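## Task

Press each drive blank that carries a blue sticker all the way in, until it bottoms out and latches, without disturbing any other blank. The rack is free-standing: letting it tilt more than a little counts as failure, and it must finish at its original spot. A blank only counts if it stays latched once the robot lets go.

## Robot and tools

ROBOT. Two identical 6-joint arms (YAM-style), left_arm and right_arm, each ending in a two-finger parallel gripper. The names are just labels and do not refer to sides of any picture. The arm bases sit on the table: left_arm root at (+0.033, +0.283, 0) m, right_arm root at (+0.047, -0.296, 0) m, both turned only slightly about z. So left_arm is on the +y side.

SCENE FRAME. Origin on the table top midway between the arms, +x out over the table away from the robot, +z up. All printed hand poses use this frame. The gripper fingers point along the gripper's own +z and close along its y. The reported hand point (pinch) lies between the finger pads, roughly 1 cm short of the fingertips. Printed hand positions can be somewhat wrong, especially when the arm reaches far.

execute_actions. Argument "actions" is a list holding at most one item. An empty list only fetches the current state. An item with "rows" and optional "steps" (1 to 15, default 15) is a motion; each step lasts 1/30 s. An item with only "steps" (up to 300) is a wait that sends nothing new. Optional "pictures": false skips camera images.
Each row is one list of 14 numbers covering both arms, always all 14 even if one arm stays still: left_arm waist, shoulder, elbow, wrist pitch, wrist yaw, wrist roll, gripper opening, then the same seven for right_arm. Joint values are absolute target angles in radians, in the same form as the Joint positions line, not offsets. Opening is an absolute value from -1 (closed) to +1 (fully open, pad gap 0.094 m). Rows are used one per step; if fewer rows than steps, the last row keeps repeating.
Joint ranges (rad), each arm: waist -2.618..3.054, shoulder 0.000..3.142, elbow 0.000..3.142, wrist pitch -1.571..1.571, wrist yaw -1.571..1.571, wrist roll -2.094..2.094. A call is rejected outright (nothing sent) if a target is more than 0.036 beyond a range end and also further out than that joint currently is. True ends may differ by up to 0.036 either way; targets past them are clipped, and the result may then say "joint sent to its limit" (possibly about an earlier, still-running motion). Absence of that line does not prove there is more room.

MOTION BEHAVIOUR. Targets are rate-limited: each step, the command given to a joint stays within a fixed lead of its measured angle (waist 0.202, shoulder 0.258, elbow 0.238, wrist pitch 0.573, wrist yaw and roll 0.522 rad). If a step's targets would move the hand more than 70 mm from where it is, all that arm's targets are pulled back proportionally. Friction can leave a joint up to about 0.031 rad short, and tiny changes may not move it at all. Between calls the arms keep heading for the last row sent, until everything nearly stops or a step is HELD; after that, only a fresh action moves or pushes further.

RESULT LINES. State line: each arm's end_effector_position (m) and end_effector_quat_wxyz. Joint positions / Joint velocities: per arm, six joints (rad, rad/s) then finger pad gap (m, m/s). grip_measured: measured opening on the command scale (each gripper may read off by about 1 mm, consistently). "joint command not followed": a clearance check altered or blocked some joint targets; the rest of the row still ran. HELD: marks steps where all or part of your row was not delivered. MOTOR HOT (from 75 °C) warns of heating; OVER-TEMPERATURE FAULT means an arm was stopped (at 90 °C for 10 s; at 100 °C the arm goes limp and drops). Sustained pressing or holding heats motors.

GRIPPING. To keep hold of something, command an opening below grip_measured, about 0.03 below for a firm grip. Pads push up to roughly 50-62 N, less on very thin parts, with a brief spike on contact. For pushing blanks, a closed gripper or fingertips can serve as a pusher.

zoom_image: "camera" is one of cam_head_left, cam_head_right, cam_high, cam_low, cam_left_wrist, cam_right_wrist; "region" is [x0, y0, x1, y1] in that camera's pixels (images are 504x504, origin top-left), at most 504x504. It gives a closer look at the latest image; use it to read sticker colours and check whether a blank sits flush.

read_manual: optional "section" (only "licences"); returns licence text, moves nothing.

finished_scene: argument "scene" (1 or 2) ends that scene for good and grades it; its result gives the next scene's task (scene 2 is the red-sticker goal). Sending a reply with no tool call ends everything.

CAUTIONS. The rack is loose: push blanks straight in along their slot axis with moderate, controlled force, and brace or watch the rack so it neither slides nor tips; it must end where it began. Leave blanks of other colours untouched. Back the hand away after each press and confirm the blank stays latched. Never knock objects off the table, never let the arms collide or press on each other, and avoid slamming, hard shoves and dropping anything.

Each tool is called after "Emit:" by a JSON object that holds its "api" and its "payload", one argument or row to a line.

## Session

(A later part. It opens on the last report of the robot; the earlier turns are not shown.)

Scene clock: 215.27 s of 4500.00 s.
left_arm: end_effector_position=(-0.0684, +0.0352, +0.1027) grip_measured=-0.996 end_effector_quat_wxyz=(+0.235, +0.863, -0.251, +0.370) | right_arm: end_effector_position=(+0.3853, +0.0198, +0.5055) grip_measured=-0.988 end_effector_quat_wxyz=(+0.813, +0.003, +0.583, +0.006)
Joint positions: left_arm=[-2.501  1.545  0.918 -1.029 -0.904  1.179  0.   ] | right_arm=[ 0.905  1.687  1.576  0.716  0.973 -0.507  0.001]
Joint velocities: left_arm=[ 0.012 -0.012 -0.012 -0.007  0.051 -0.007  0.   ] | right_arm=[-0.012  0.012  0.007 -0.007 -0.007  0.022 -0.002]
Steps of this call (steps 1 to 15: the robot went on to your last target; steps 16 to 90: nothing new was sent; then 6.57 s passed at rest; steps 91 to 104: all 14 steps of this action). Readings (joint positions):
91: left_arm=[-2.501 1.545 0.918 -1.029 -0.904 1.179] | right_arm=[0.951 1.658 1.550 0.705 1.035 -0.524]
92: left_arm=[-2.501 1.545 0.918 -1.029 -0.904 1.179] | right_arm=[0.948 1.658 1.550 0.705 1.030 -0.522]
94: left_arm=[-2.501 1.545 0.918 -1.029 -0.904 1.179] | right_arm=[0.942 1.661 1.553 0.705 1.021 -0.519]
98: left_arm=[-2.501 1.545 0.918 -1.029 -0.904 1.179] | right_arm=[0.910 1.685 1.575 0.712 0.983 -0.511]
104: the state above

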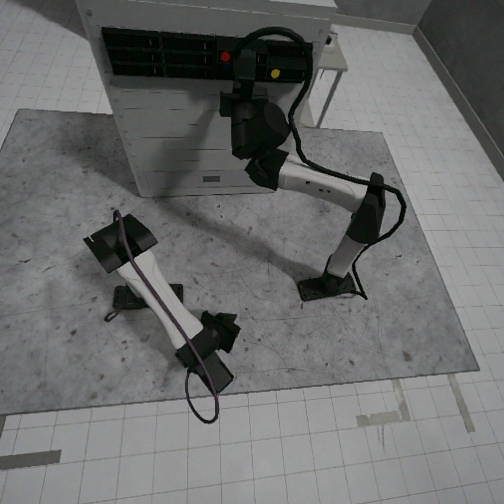

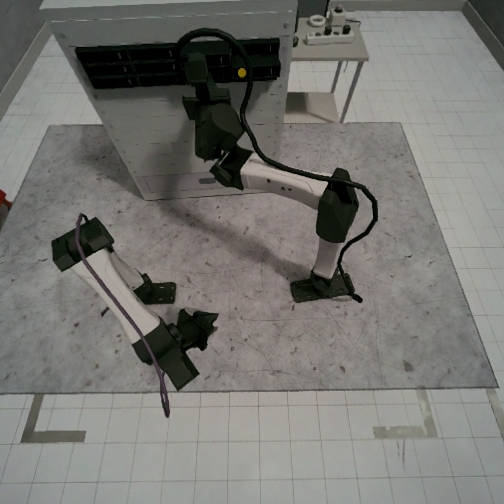

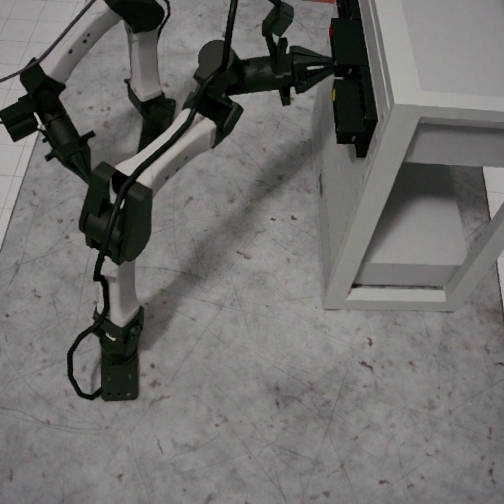

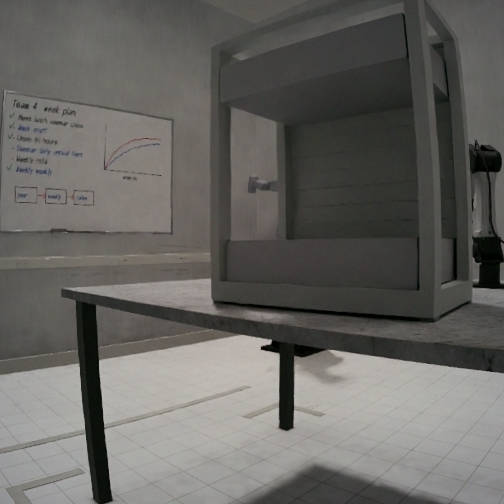

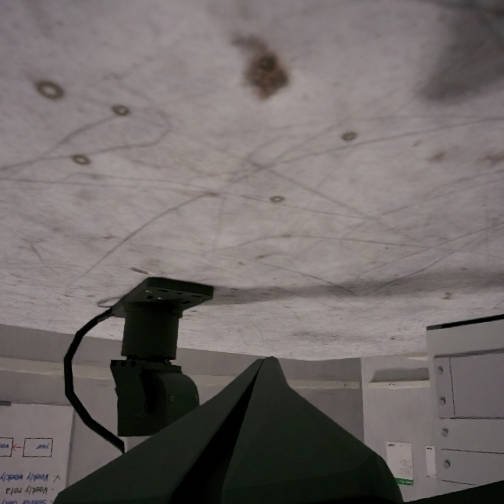

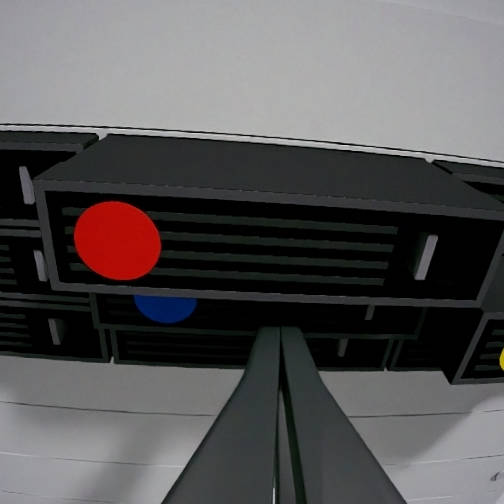

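Emit:
{"api": "execute_actions", "payload": {
  "actions": [
    {"rows":[[-2.5,1.545,0.918,-1.038,-0.904,1.179,-1,0.87,1.735,1.60,0.725,0.94,-0.5,-1],[-2.5,1.545,0.918,-1.038,-0.904,1.179,-1,0.87,1.735,1.60,0.725,0.94,-0.5,-1],[-2.5,1.545,0.918,-1.038,-0.904,1.179,-1,0.87,1.735,1.60,0.725,0.94,-0.5,-1],[-2.5,1.545,0.918,-1.038,-0.904,1.179,-1,0.84,1.76,1.62,0.73,0.91,-0.49,-1],[-2.5,1.545,0.918,-1.038,-0.904,1.179,-1,0.84,1.76,1.62,0.73,0.91,-0.49,-1],[-2.5,1.545,0.918,-1.038,-0.904,1.179,-1,0.84,1.76,1.62,0.73,0.91,-0.49,-1],[-2.5,1.545,0.918,-1.038,-0.904,1.179,-1,0.81,1.785,1.635,0.735,0.88,-0.49,-1]],"steps":15}
  ]
}}

Scene clock: 225.90 s of 4500.00 s.
left_arm: end_effector_position=(-0.0684, +0.0352, +0.1027) grip_measured=-0.996 end_effector_quat_wxyz=(+0.235, +0.863, -0.251, +0.370) | right_arm: end_effector_position=(+0.4000, +0.0215, +0.5074) grip_measured=-0.988 end_effector_quat_wxyz=(+0.823, +0.008, +0.568, +0.013)
Joint positions: left_arm=[-2.501  1.545  0.918 -1.029 -0.904  1.179  0.   ] | right_arm=[ 0.868  1.728  1.602  0.757  0.926 -0.498  0.001]
Joint velocities: left_arm=[-0.007 -0.017 -0.012  0.081  0.066 -0.022 -0.001] | right_arm=[-0.017 -0.012 -0.002 -0.007 -0.081  0.007  0.   ]
Steps of this call (steps 1 to 15: the robot went on to your last target; steps 16 to 90: nothing new was sent; then 7.13 s passed at rest; steps 91 to 105: all 15 steps of this action). Readings (joint positions):
91: left_arm=[-2.501 1.545 0.918 -1.029 -0.904 1.179] | right_arm=[0.903 1.688 1.576 0.720 0.968 -0.506]
92: left_arm=[-2.501 1.545 0.918 -1.029 -0.904 1.179] | right_arm=[0.901 1.690 1.576 0.724 0.964 -0.506]
94: left_arm=[-2.501 1.545 0.918 -1.029 -0.904 1.179] | right_arm=[0.891 1.698 1.580 0.732 0.953 -0.504]
98: left_arm=[-2.501 1.545 0.918 -1.029 -0.904 1.179] | right_arm=[0.867 1.726 1.601 0.749 0.926 -0.499]
105: the state above

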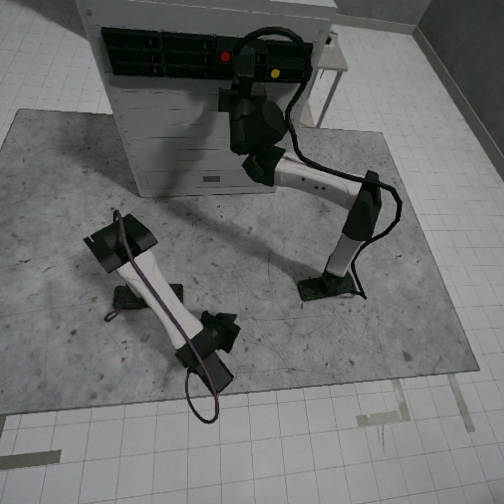

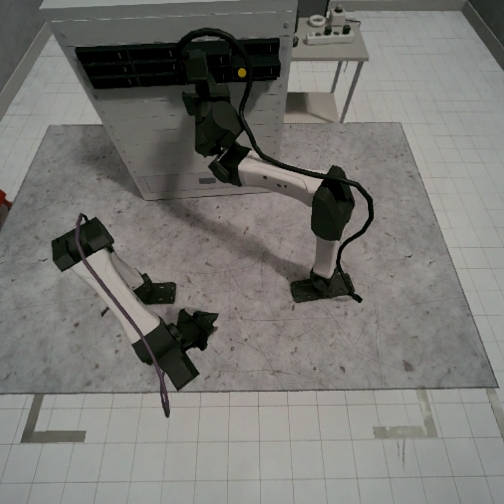

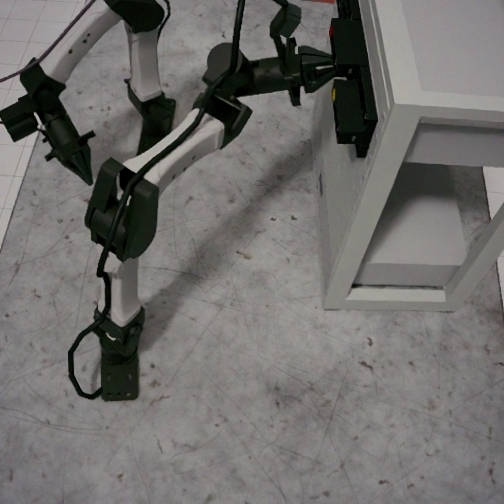

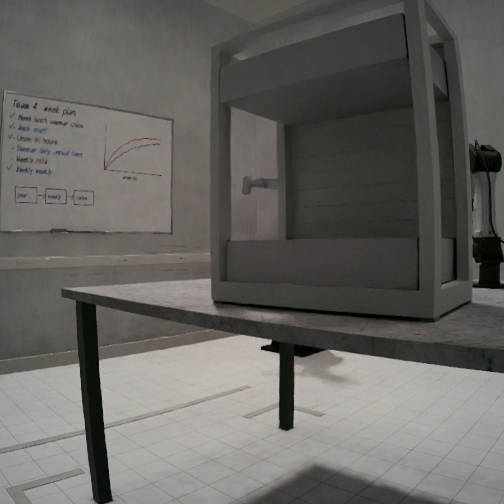

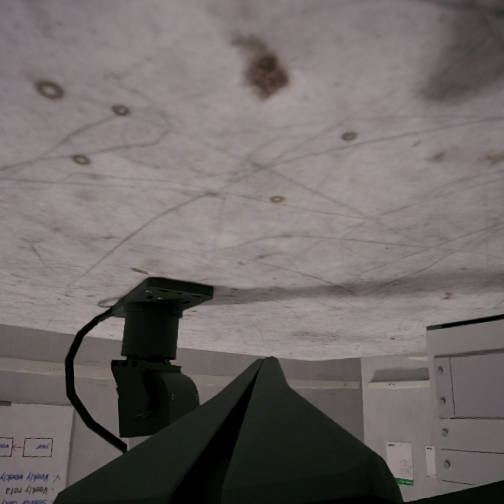

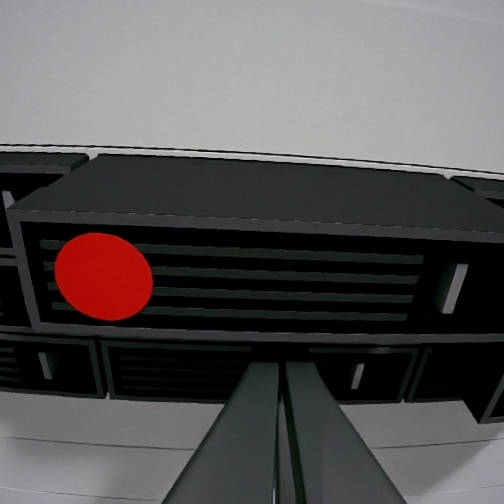

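Emit:
{"api": "execute_actions", "payload": {
  "actions": [
    {"rows":[[-2.5,1.545,0.918,-1.038,-0.904,1.179,-1,0.82,1.79,1.625,0.71,0.89,-0.49,-1],[-2.5,1.545,0.918,-1.038,-0.904,1.179,-1,0.82,1.79,1.625,0.71,0.89,-0.49,-1],[-2.5,1.545,0.918,-1.038,-0.904,1.179,-1,0.82,1.79,1.625,0.71,0.89,-0.49,-1],[-2.5,1.545,0.918,-1.038,-0.904,1.179,-1,0.80,1.815,1.635,0.70,0.87,-0.49,-1],[-2.5,1.545,0.918,-1.038,-0.904,1.179,-1,0.80,1.815,1.635,0.70,0.87,-0.49,-1],[-2.5,1.545,0.918,-1.038,-0.904,1.179,-1,0.80,1.815,1.635,0.70,0.87,-0.49,-1],[-2.5,1.545,0.918,-1.038,-0.904,1.179,-1,0.78,1.835,1.645,0.70,0.85,-0.49,-1]],"steps":15}
  ]
}}

Scene clock: 232.47 s of 4500.00 s.
left_arm: end_effector_position=(-0.0684, +0.0352, +0.1027) grip_measured=-0.996 end_effector_quat_wxyz=(+0.235, +0.863, -0.251, +0.370) | right_arm: end_effector_position=(+0.4016, +0.0216, +0.5065) grip_measured=-0.989 end_effector_quat_wxyz=(+0.823, +0.021, +0.567, +0.014)
Joint positions: left_arm=[-2.501  1.545  0.918 -1.029 -0.904  1.179  0.   ] | right_arm=[ 0.869  1.745  1.612  0.784  0.942 -0.498  0.001]
Joint velocities: left_arm=[-0.012  0.002  0.002  0.022 -0.022 -0.022  0.   ] | right_arm=[ 0.007 -0.002 -0.022 -0.066 -0.007 -0.007 -0.001]
Steps of this call (steps 1 to 15: the robot went on to your last target; steps 16 to 90: nothing new was sent; then 3.07 s passed at rest; steps 91 to 105: all 15 steps of this action). Readings (joint positions):
91: left_arm=[-2.501 1.545 0.918 -1.029 -0.904 1.179] | right_arm=[0.868 1.728 1.602 0.756 0.926 -0.498]
92: left_arm=[-2.501 1.545 0.918 -1.029 -0.904 1.179] | right_arm=[0.868 1.728 1.602 0.756 0.926 -0.498]
94: left_arm=[-2.501 1.545 0.918 -1.029 -0.904 1.179] | right_arm=[0.868 1.731 1.602 0.757 0.927 -0.498]
98: left_arm=[-2.501 1.545 0.918 -1.029 -0.904 1.179] | right_arm=[0.868 1.740 1.610 0.770 0.937 -0.498]
105: the state above

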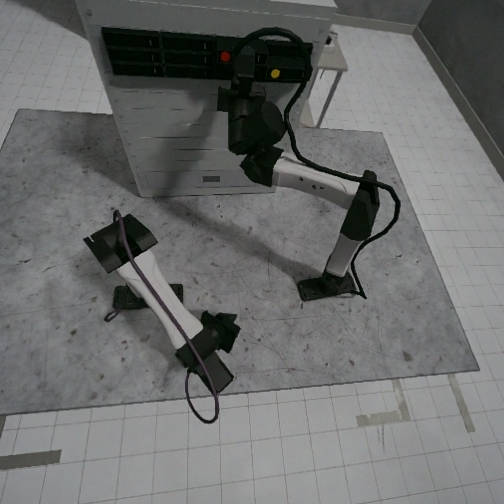

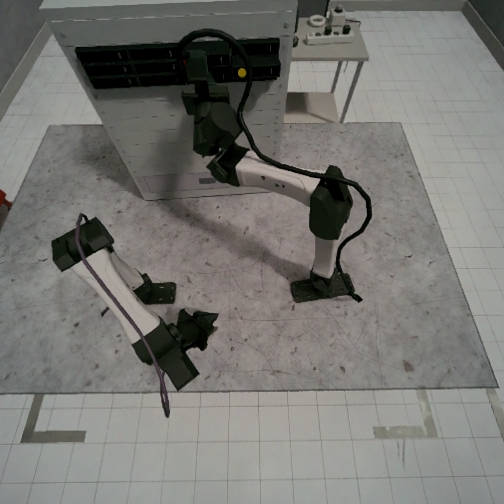

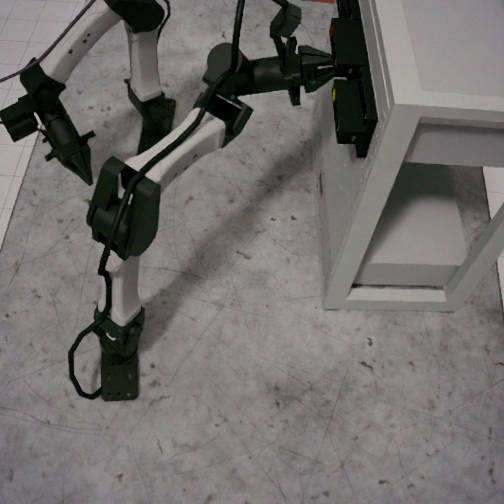

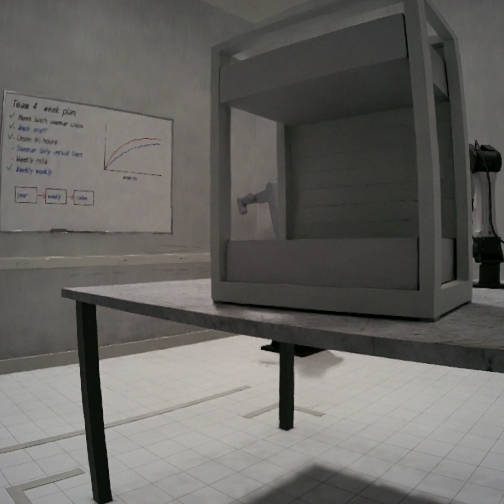

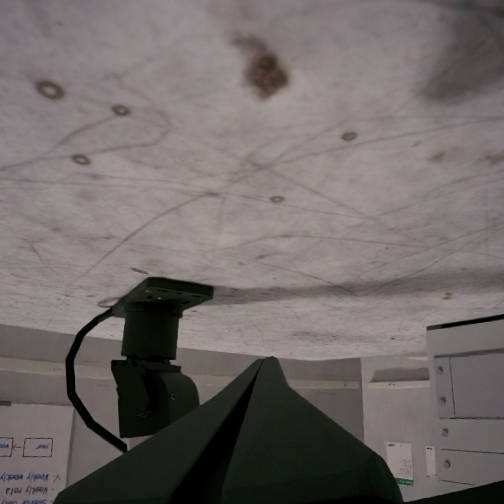

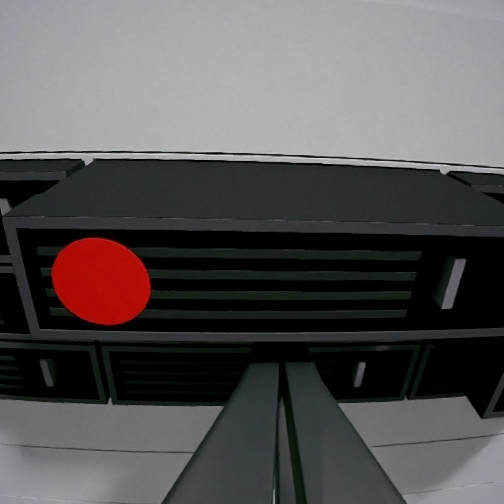

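Emit:
{"api": "execute_actions", "payload": {
  "actions": [
    {"rows":[[-2.5,1.545,0.918,-1.038,-0.904,1.179,-1,0.89,1.72,1.58,0.73,0.95,-0.5,-1],[-2.5,1.545,0.918,-1.038,-0.904,1.179,-1,0.89,1.72,1.58,0.73,0.95,-0.5,-1],[-2.5,1.545,0.918,-1.038,-0.904,1.179,-1,0.89,1.72,1.58,0.73,0.95,-0.5,-1],[-2.5,1.545,0.918,-1.038,-0.904,1.179,-1,0.95,1.67,1.53,0.72,1.02,-0.52,-1],[-2.5,1.545,0.918,-1.038,-0.904,1.179,-1,0.95,1.67,1.53,0.72,1.02,-0.52,-1],[-2.5,1.545,0.918,-1.038,-0.904,1.179,-1,0.95,1.67,1.53,0.72,1.02,-0.52,-1],[-2.5,1.545,0.918,-1.038,-0.904,1.179,-1,1.04,1.6,1.42,0.76,1.11,-0.56,-1]],"steps":15}
  ]
}}

Scene clock: 238.03 s of 4500.00 s.
left_arm: end_effector_position=(-0.0684, +0.0352, +0.1027) grip_measured=-0.996 end_effector_quat_wxyz=(+0.235, +0.863, -0.251, +0.370) | right_arm: end_effector_position=(+0.3370, +0.0375, +0.4762) grip_measured=-0.989 end_effector_quat_wxyz=(+0.792, -0.026, +0.610, +0.010)
Joint positions: left_arm=[-2.501  1.545  0.918 -1.029 -0.904  1.179  0.   ] | right_arm=[ 1.047  1.623  1.443  0.752  1.082 -0.547  0.001]
Joint velocities: left_arm=[ 0.002  0.002 -0.007 -0.007  0.051 -0.081 -0.   ] | right_arm=[-0.012 -0.017 -0.032  0.022  0.198 -0.022 -0.   ]
Steps of this call (steps 1 to 15: the robot went on to your last target; steps 16 to 90: nothing new was sent; then 2.07 s passed at rest; steps 91 to 105: all 15 steps of this action). Readings (joint positions):
91: left_arm=[-2.501 1.545 0.918 -1.029 -0.904 1.179] | right_arm=[0.878 1.741 1.610 0.786 0.948 -0.498]
92: left_arm=[-2.501 1.545 0.918 -1.029 -0.904 1.179] | right_arm=[0.883 1.738 1.609 0.778 0.948 -0.498]
94: left_arm=[-2.501 1.545 0.918 -1.029 -0.904 1.179] | right_arm=[0.893 1.731 1.599 0.765 0.956 -0.500]
98: left_arm=[-2.501 1.545 0.918 -1.029 -0.904 1.179] | right_arm=[0.971 1.668 1.494 0.749 1.019 -0.521]
105: the state above

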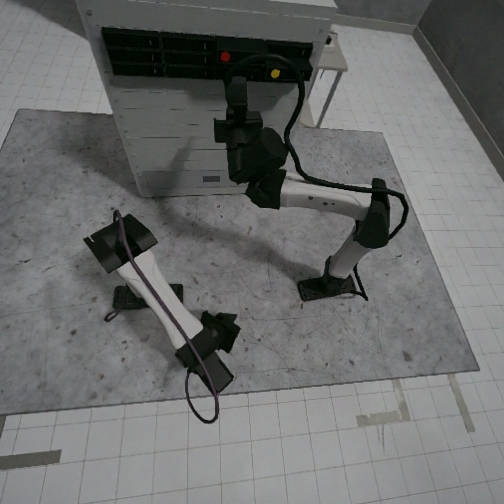

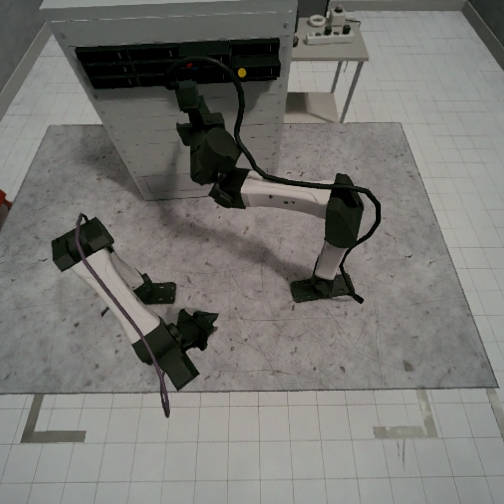

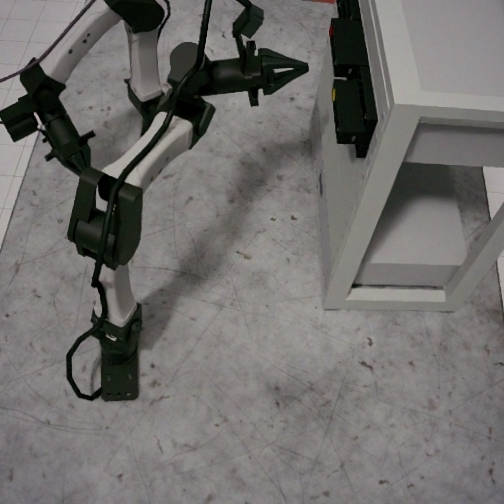

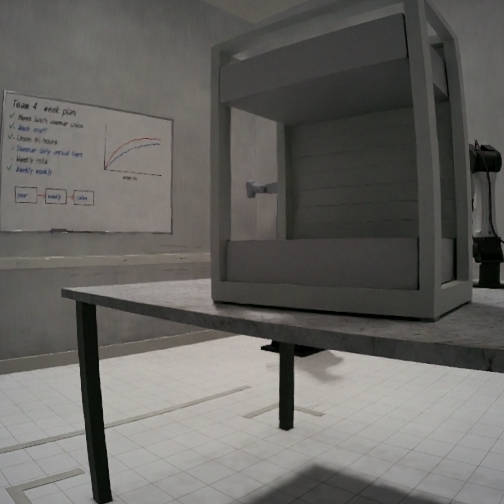

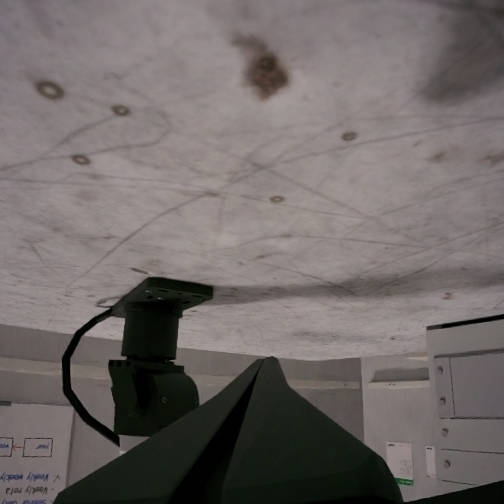

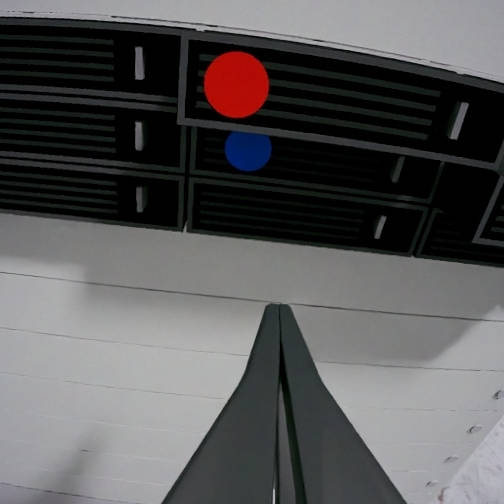

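Emit:
{"api": "zoom_image", "payload": {
  "camera": "cam_right_wrist",
  "region": [100, 90, 504, 280]
}}

Region (100, 90, 504, 280) of cam_right_wrist's 504x504 image, scaled by 1.248, with more detail than that image has; it fills the top 237 rows of this view, and the rest is white.

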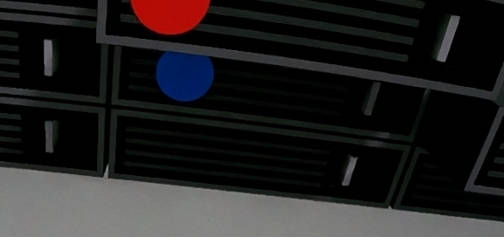

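Emit:
{"api": "execute_actions", "payload": {
  "actions": [
    {"rows":[[-2.5,1.545,0.918,-1.038,-0.904,1.179,-1,0.95,1.65,1.41,0.84,1.03,-0.52,-1],[-2.5,1.545,0.918,-1.038,-0.904,1.179,-1,0.95,1.65,1.41,0.84,1.03,-0.52,-1],[-2.5,1.545,0.918,-1.038,-0.904,1.179,-1,0.95,1.65,1.41,0.84,1.03,-0.52,-1],[-2.5,1.545,0.918,-1.038,-0.904,1.179,-1,0.95,1.65,1.41,0.84,1.03,-0.52,-1],[-2.5,1.545,0.918,-1.038,-0.904,1.179,-1,0.95,1.65,1.41,0.84,1.03,-0.52,-1],[-2.5,1.545,0.918,-1.038,-0.904,1.179,-1,0.885,1.70,1.45,0.85,0.955,-0.5,-1]],"steps":15}
  ]
}}

Scene clock: 266.77 s of 4500.00 s.
left_arm: end_effector_position=(-0.0684, +0.0352, +0.1027) grip_measured=-0.996 end_effector_quat_wxyz=(+0.235, +0.863, -0.251, +0.370) | right_arm: end_effector_position=(+0.3947, +0.0171, +0.4654) grip_measured=-0.989 end_effector_quat_wxyz=(+0.808, +0.001, +0.588, -0.010)
Joint positions: left_arm=[-2.501  1.545  0.918 -1.029 -0.904  1.179  0.   ] | right_arm=[ 0.885  1.692  1.437  0.836  0.977 -0.509  0.001]
Joint velocities: left_arm=[-0.012 -0.002  0.007 -0.037  0.007 -0.051  0.001] | right_arm=[ 0.002  0.002 -0.007  0.022 -0.066 -0.007 -0.   ]
Steps of this call (steps 1 to 30: the robot went on to your last target; steps 31 to 90: nothing new was sent; then 25.23 s passed at rest; steps 91 to 105: all 15 steps of this action). Readings (joint positions):
91: left_arm=[-2.501 1.545 0.918 -1.029 -0.904 1.179] | right_arm=[1.038 1.623 1.441 0.762 1.088 -0.550]
92: left_arm=[-2.501 1.545 0.918 -1.029 -0.904 1.179] | right_arm=[1.019 1.623 1.438 0.775 1.075 -0.545]
94: left_arm=[-2.501 1.545 0.918 -1.029 -0.904 1.179] | right_arm=[0.972 1.623 1.434 0.794 1.063 -0.538]
98: left_arm=[-2.501 1.545 0.918 -1.029 -0.904 1.179] | right_arm=[0.907 1.645 1.437 0.832 1.016 -0.521]
105: the state above

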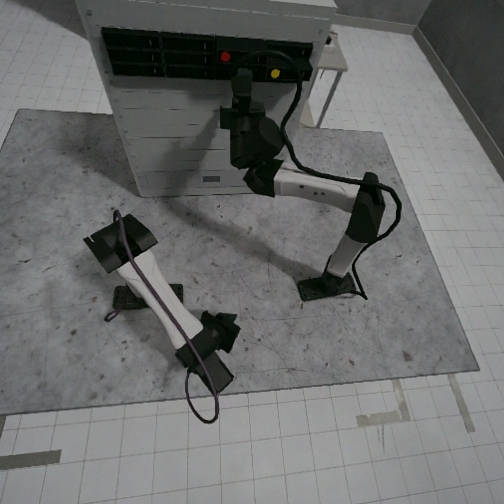

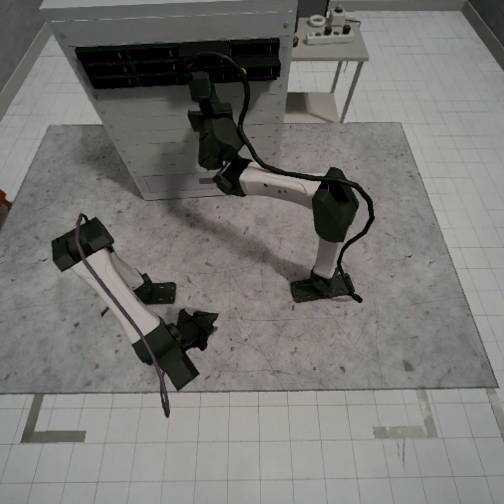

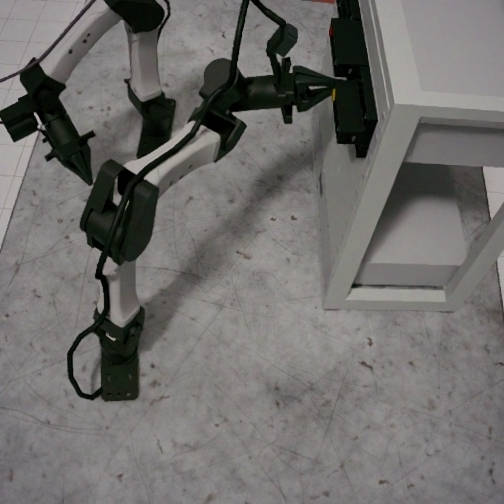

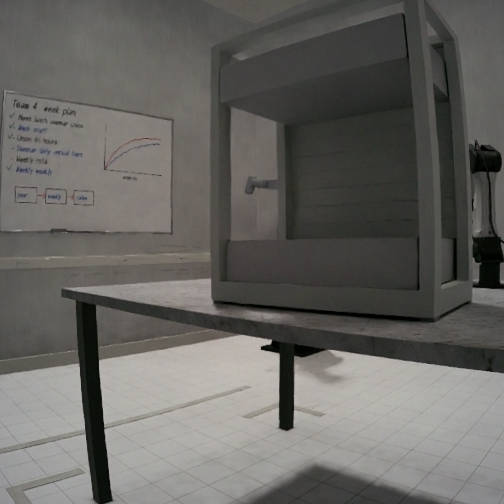

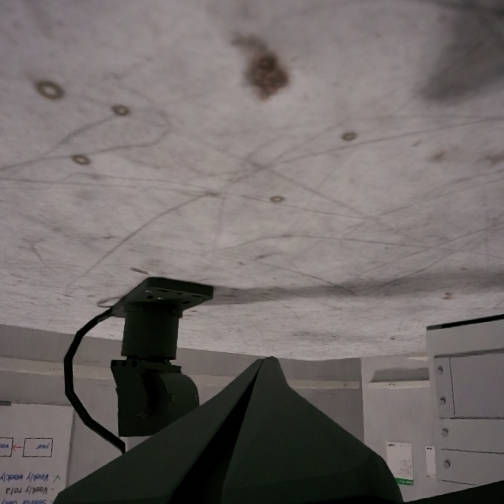

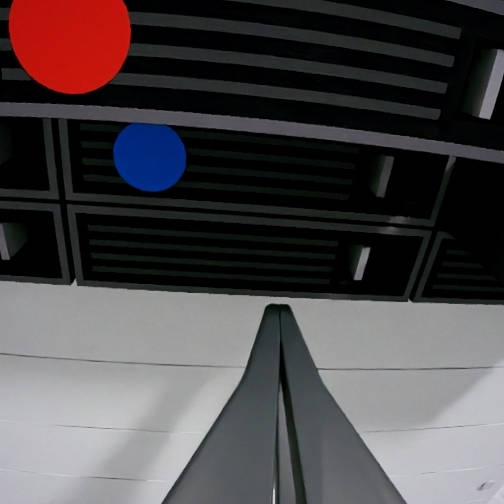

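Emit:
{"api": "execute_actions", "payload": {
  "actions": [
    {"rows":[[-2.5,1.545,0.918,-1.038,-0.904,1.179,-1,0.90,1.66,1.48,0.84,0.98,-0.5,-1],[-2.5,1.545,0.918,-1.038,-0.904,1.179,-1,0.90,1.66,1.48,0.84,0.98,-0.5,-1],[-2.5,1.545,0.918,-1.038,-0.904,1.179,-1,0.90,1.66,1.48,0.84,0.98,-0.5,-1],[-2.5,1.545,0.918,-1.038,-0.904,1.179,-1,0.90,1.66,1.48,0.84,0.98,-0.5,-1],[-2.5,1.545,0.918,-1.038,-0.904,1.179,-1,0.90,1.66,1.48,0.84,0.98,-0.5,-1],[-2.5,1.545,0.918,-1.038,-0.904,1.179,-1,0.86,1.71,1.505,0.84,0.93,-0.5,-1],[-2.5,1.545,0.918,-1.038,-0.904,1.179,-1,0.86,1.71,1.505,0.84,0.93,-0.5,-1],[-2.5,1.545,0.918,-1.038,-0.904,1.179,-1,0.86,1.71,1.505,0.84,0.93,-0.5,-1],[-2.5,1.545,0.918,-1.038,-0.904,1.179,-1,0.86,1.71,1.505,0.84,0.93,-0.5,-1],[-2.5,1.545,0.918,-1.038,-0.904,1.179,-1,0.82,1.76,1.53,0.84,0.89,-0.49,-1]],"steps":15}
  ]
}}

Emit:
{"api": "execute_actions", "payload": {
  "actions": [
    {"steps":10}
  ]
}}

Scene clock: 287.63 s of 4500.00 s.
left_arm: end_effector_position=(-0.0684, +0.0352, +0.1027) grip_measured=-0.996 end_effector_quat_wxyz=(+0.235, +0.863, -0.251, +0.370) | right_arm: end_effector_position=(+0.4005, +0.0139, +0.4870) grip_measured=-0.989 end_effector_quat_wxyz=(+0.824, +0.018, +0.567, +0.010)
Joint positions: left_arm=[-2.501  1.545  0.918 -1.029 -0.904  1.179  0.   ] | right_arm=[ 0.861  1.711  1.496  0.86   0.935 -0.499  0.001]
Joint velocities: left_arm=[ 0.007 -0.017  0.007 -0.022 -0.037 -0.051 -0.001] | right_arm=[ 0.002  0.037  0.007  0.066 -0.051 -0.022 -0.001]
Steps of this call (steps 1 to 30: the robot went on to your last target; steps 31 to 90: nothing new was sent; then 17.37 s passed at rest; steps 91 to 105: all 15 steps of this action). Readings (joint positions):
91: left_arm=[-2.501 1.545 0.918 -1.029 -0.904 1.179] | right_arm=[0.885 1.692 1.439 0.840 0.967 -0.506]
92: left_arm=[-2.501 1.545 0.918 -1.029 -0.904 1.179] | right_arm=[0.887 1.692 1.443 0.839 0.967 -0.506]
94: left_arm=[-2.501 1.545 0.918 -1.029 -0.904 1.179] | right_arm=[0.890 1.692 1.451 0.839 0.969 -0.506]
98: left_arm=[-2.501 1.545 0.918 -1.029 -0.904 1.179] | right_arm=[0.879 1.694 1.471 0.838 0.954 -0.506]
105: the state above

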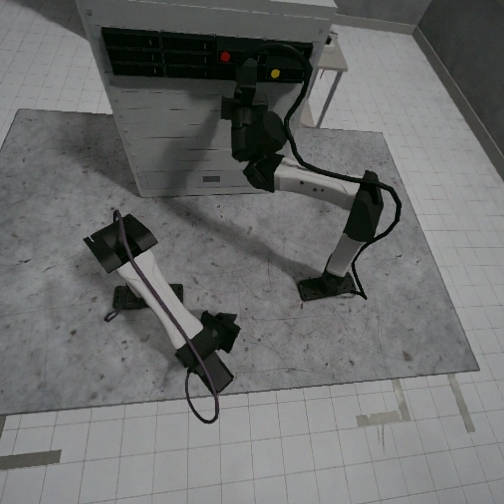

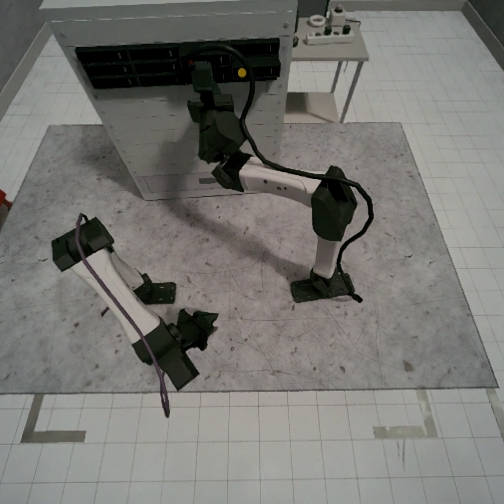

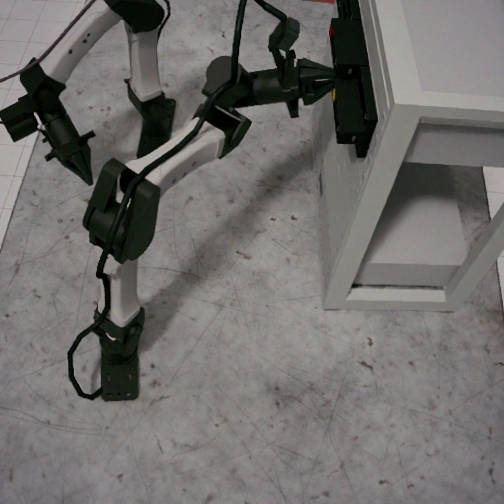

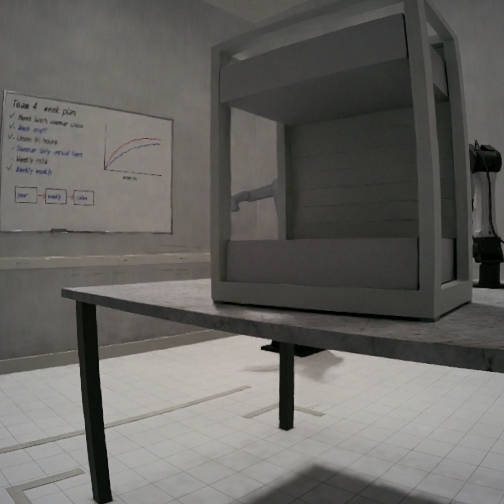

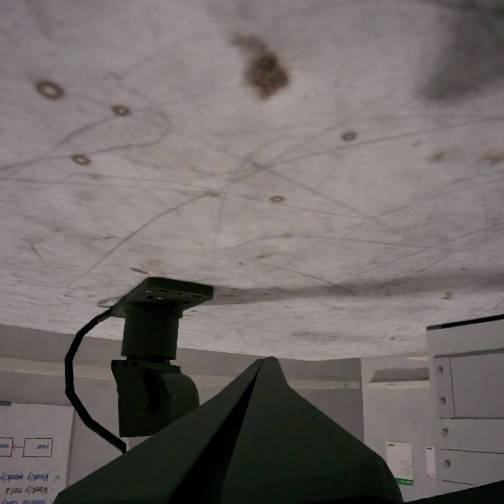

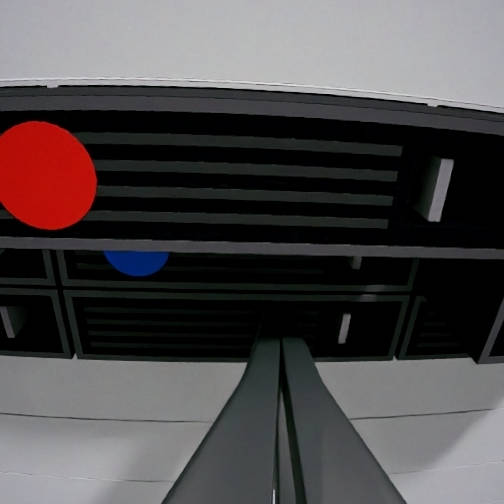

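Scene clock: 287.97 s of 4500.00 s.
left_arm: end_effector_position=(-0.0684, +0.0352, +0.1027) grip_measured=-0.996 end_effector_quat_wxyz=(+0.235, +0.863, -0.251, +0.370) | right_arm: end_effector_position=(+0.4005, +0.0139, +0.4872) grip_measured=-0.989 end_effector_quat_wxyz=(+0.824, +0.020, +0.566, +0.012)
Joint positions: left_arm=[-2.501  1.545  0.918 -1.029 -0.904  1.179  0.   ] | right_arm=[ 0.861  1.713  1.496  0.864  0.935 -0.498  0.001]
Joint velocities: left_arm=[ 0.007  0.007 -0.012 -0.066 -0.007 -0.007 -0.   ] | right_arm=[ 0.002 -0.012 -0.002 -0.037  0.022 -0.022 -0.   ]
Steps of this call (steps 1 to 10: the robot went on to your last target). Readings (joint positions):
1: left_arm=[-2.501 1.545 0.918 -1.029 -0.904 1.179] | right_arm=[0.861 1.712 1.496 0.861 0.935 -0.499]
2: left_arm=[-2.501 1.545 0.918 -1.029 -0.904 1.179] | right_arm=[0.861 1.712 1.496 0.862 0.935 -0.499]
4: left_arm=[-2.501 1.545 0.918 -1.029 -0.904 1.179] | right_arm=[0.861 1.712 1.496 0.863 0.935 -0.498]
8: left_arm=[-2.501 1.545 0.918 -1.029 -0.904 1.179] | right_arm=[0.861 1.713 1.496 0.864 0.935 -0.498]
10: the state above

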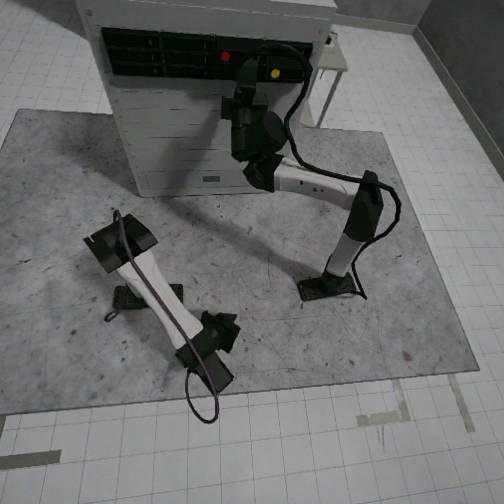

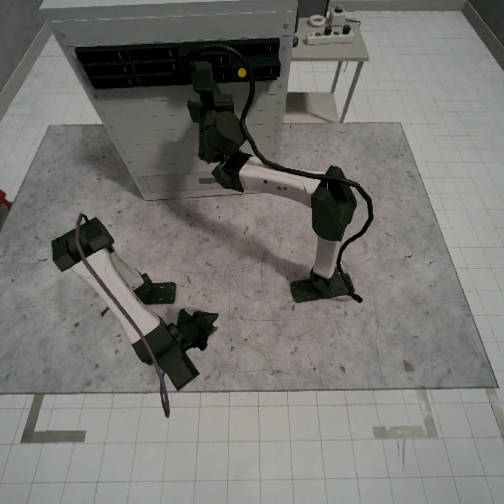

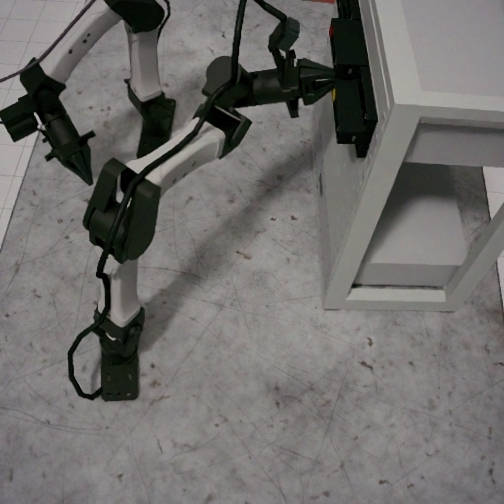

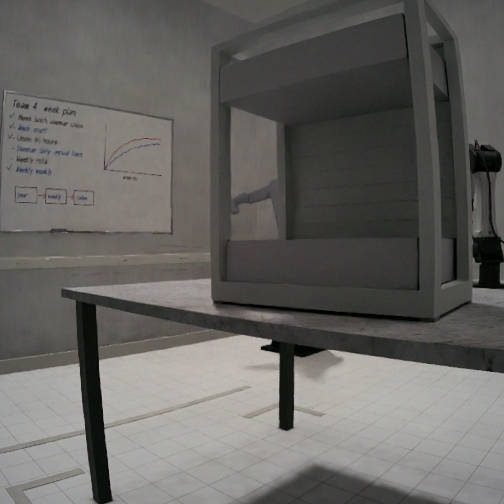

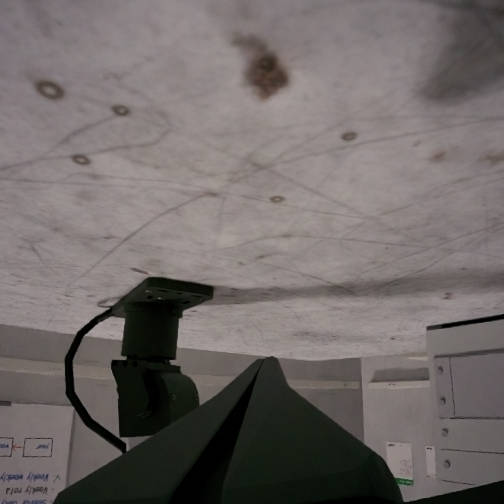

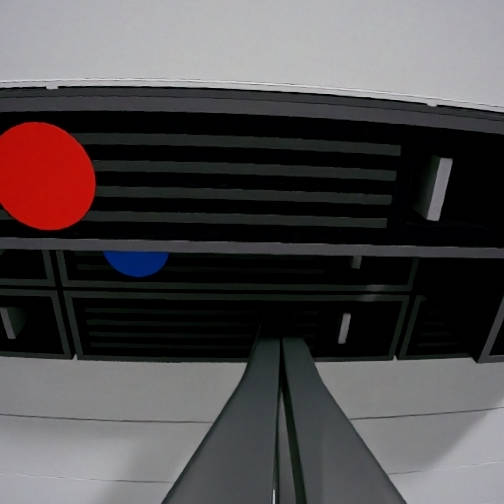

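Emit:
{"api": "execute_actions", "payload": {
  "actions": [
    {"rows":[[-2.5,1.545,0.918,-1.038,-0.904,1.179,-1,0.90,1.68,1.46,0.84,0.97,-0.5,-1],[-2.5,1.545,0.918,-1.038,-0.904,1.179,-1,0.90,1.68,1.46,0.84,0.97,-0.5,-1],[-2.5,1.545,0.918,-1.038,-0.904,1.179,-1,0.96,1.63,1.42,0.82,1.03,-0.52,-1],[-2.5,1.545,0.918,-1.038,-0.904,1.179,-1,0.96,1.63,1.42,0.82,1.03,-0.52,-1],[-2.5,1.545,0.918,-1.038,-0.904,1.179,-1,1.04,1.5,1.3,0.78,1.1,-0.55,-1]],"steps":15}
  ]
}}

Scene clock: 295.90 s of 4500.00 s.
left_arm: end_effector_position=(-0.0684, +0.0352, +0.1027) grip_measured=-0.996 end_effector_quat_wxyz=(+0.235, +0.863, -0.251, +0.370) | right_arm: end_effector_position=(+0.3249, +0.0061, +0.4796) grip_measured=-0.989 end_effector_quat_wxyz=(+0.796, -0.011, +0.604, +0.023)
Joint positions: left_arm=[-2.501  1.545  0.918 -1.029 -0.904  1.179  0.   ] | right_arm=[ 1.047  1.506  1.321  0.794  1.079 -0.54   0.001]
Joint velocities: left_arm=[-0.002  0.017 -0.007 -0.037  0.007  0.037  0.   ] | right_arm=[-0.007 -0.007 -0.022 -0.081  0.051  0.022 -0.001]
Steps of this call (steps 1 to 15: the robot went on to your last target; steps 16 to 90: nothing new was sent; then 4.43 s passed at rest; steps 91 to 105: all 15 steps of this action). Readings (joint positions):
91: left_arm=[-2.501 1.545 0.918 -1.029 -0.904 1.179] | right_arm=[0.867 1.710 1.494 0.864 0.940 -0.498]
92: left_arm=[-2.501 1.545 0.918 -1.029 -0.904 1.179] | right_arm=[0.875 1.707 1.490 0.861 0.945 -0.498]
94: left_arm=[-2.501 1.545 0.918 -1.029 -0.904 1.179] | right_arm=[0.908 1.685 1.462 0.848 0.971 -0.503]
98: left_arm=[-2.501 1.545 0.918 -1.029 -0.904 1.179] | right_arm=[1.035 1.553 1.324 0.799 1.039 -0.527]
105: the state above

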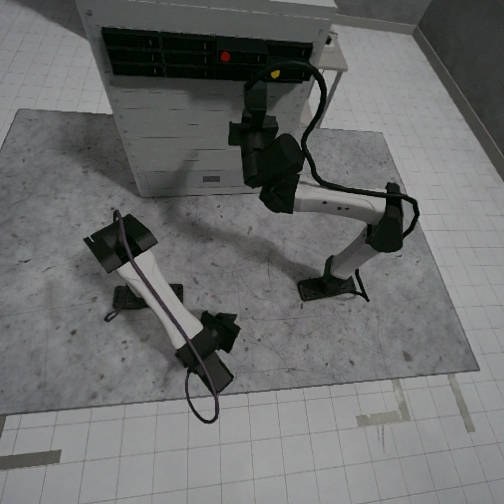

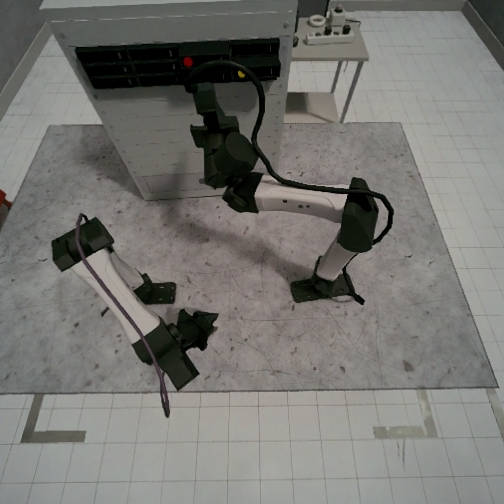

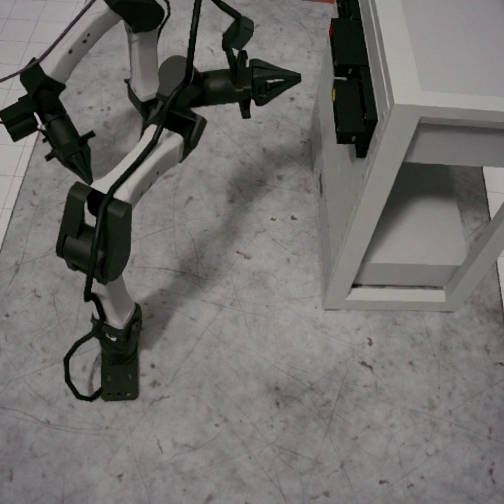

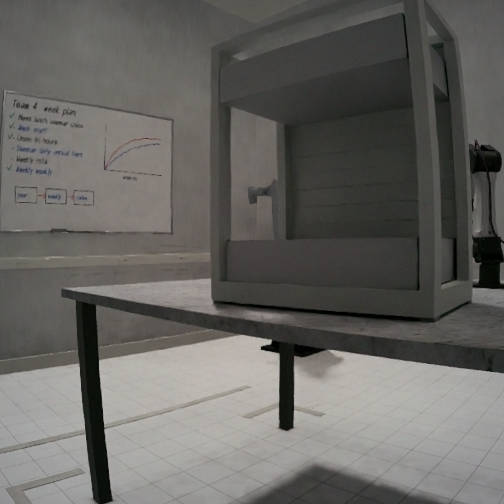

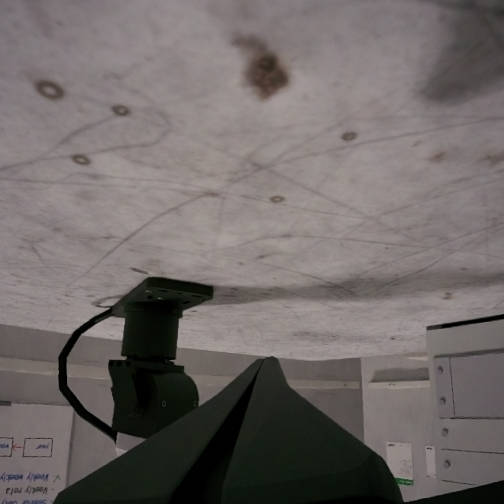

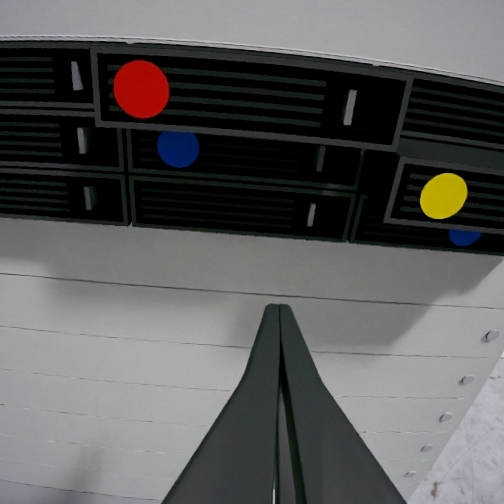

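Both look flush.

Emit:
{"api": "finished_scene", "payload": {
  "scene": 1
}}

The scene is finished: the task was done.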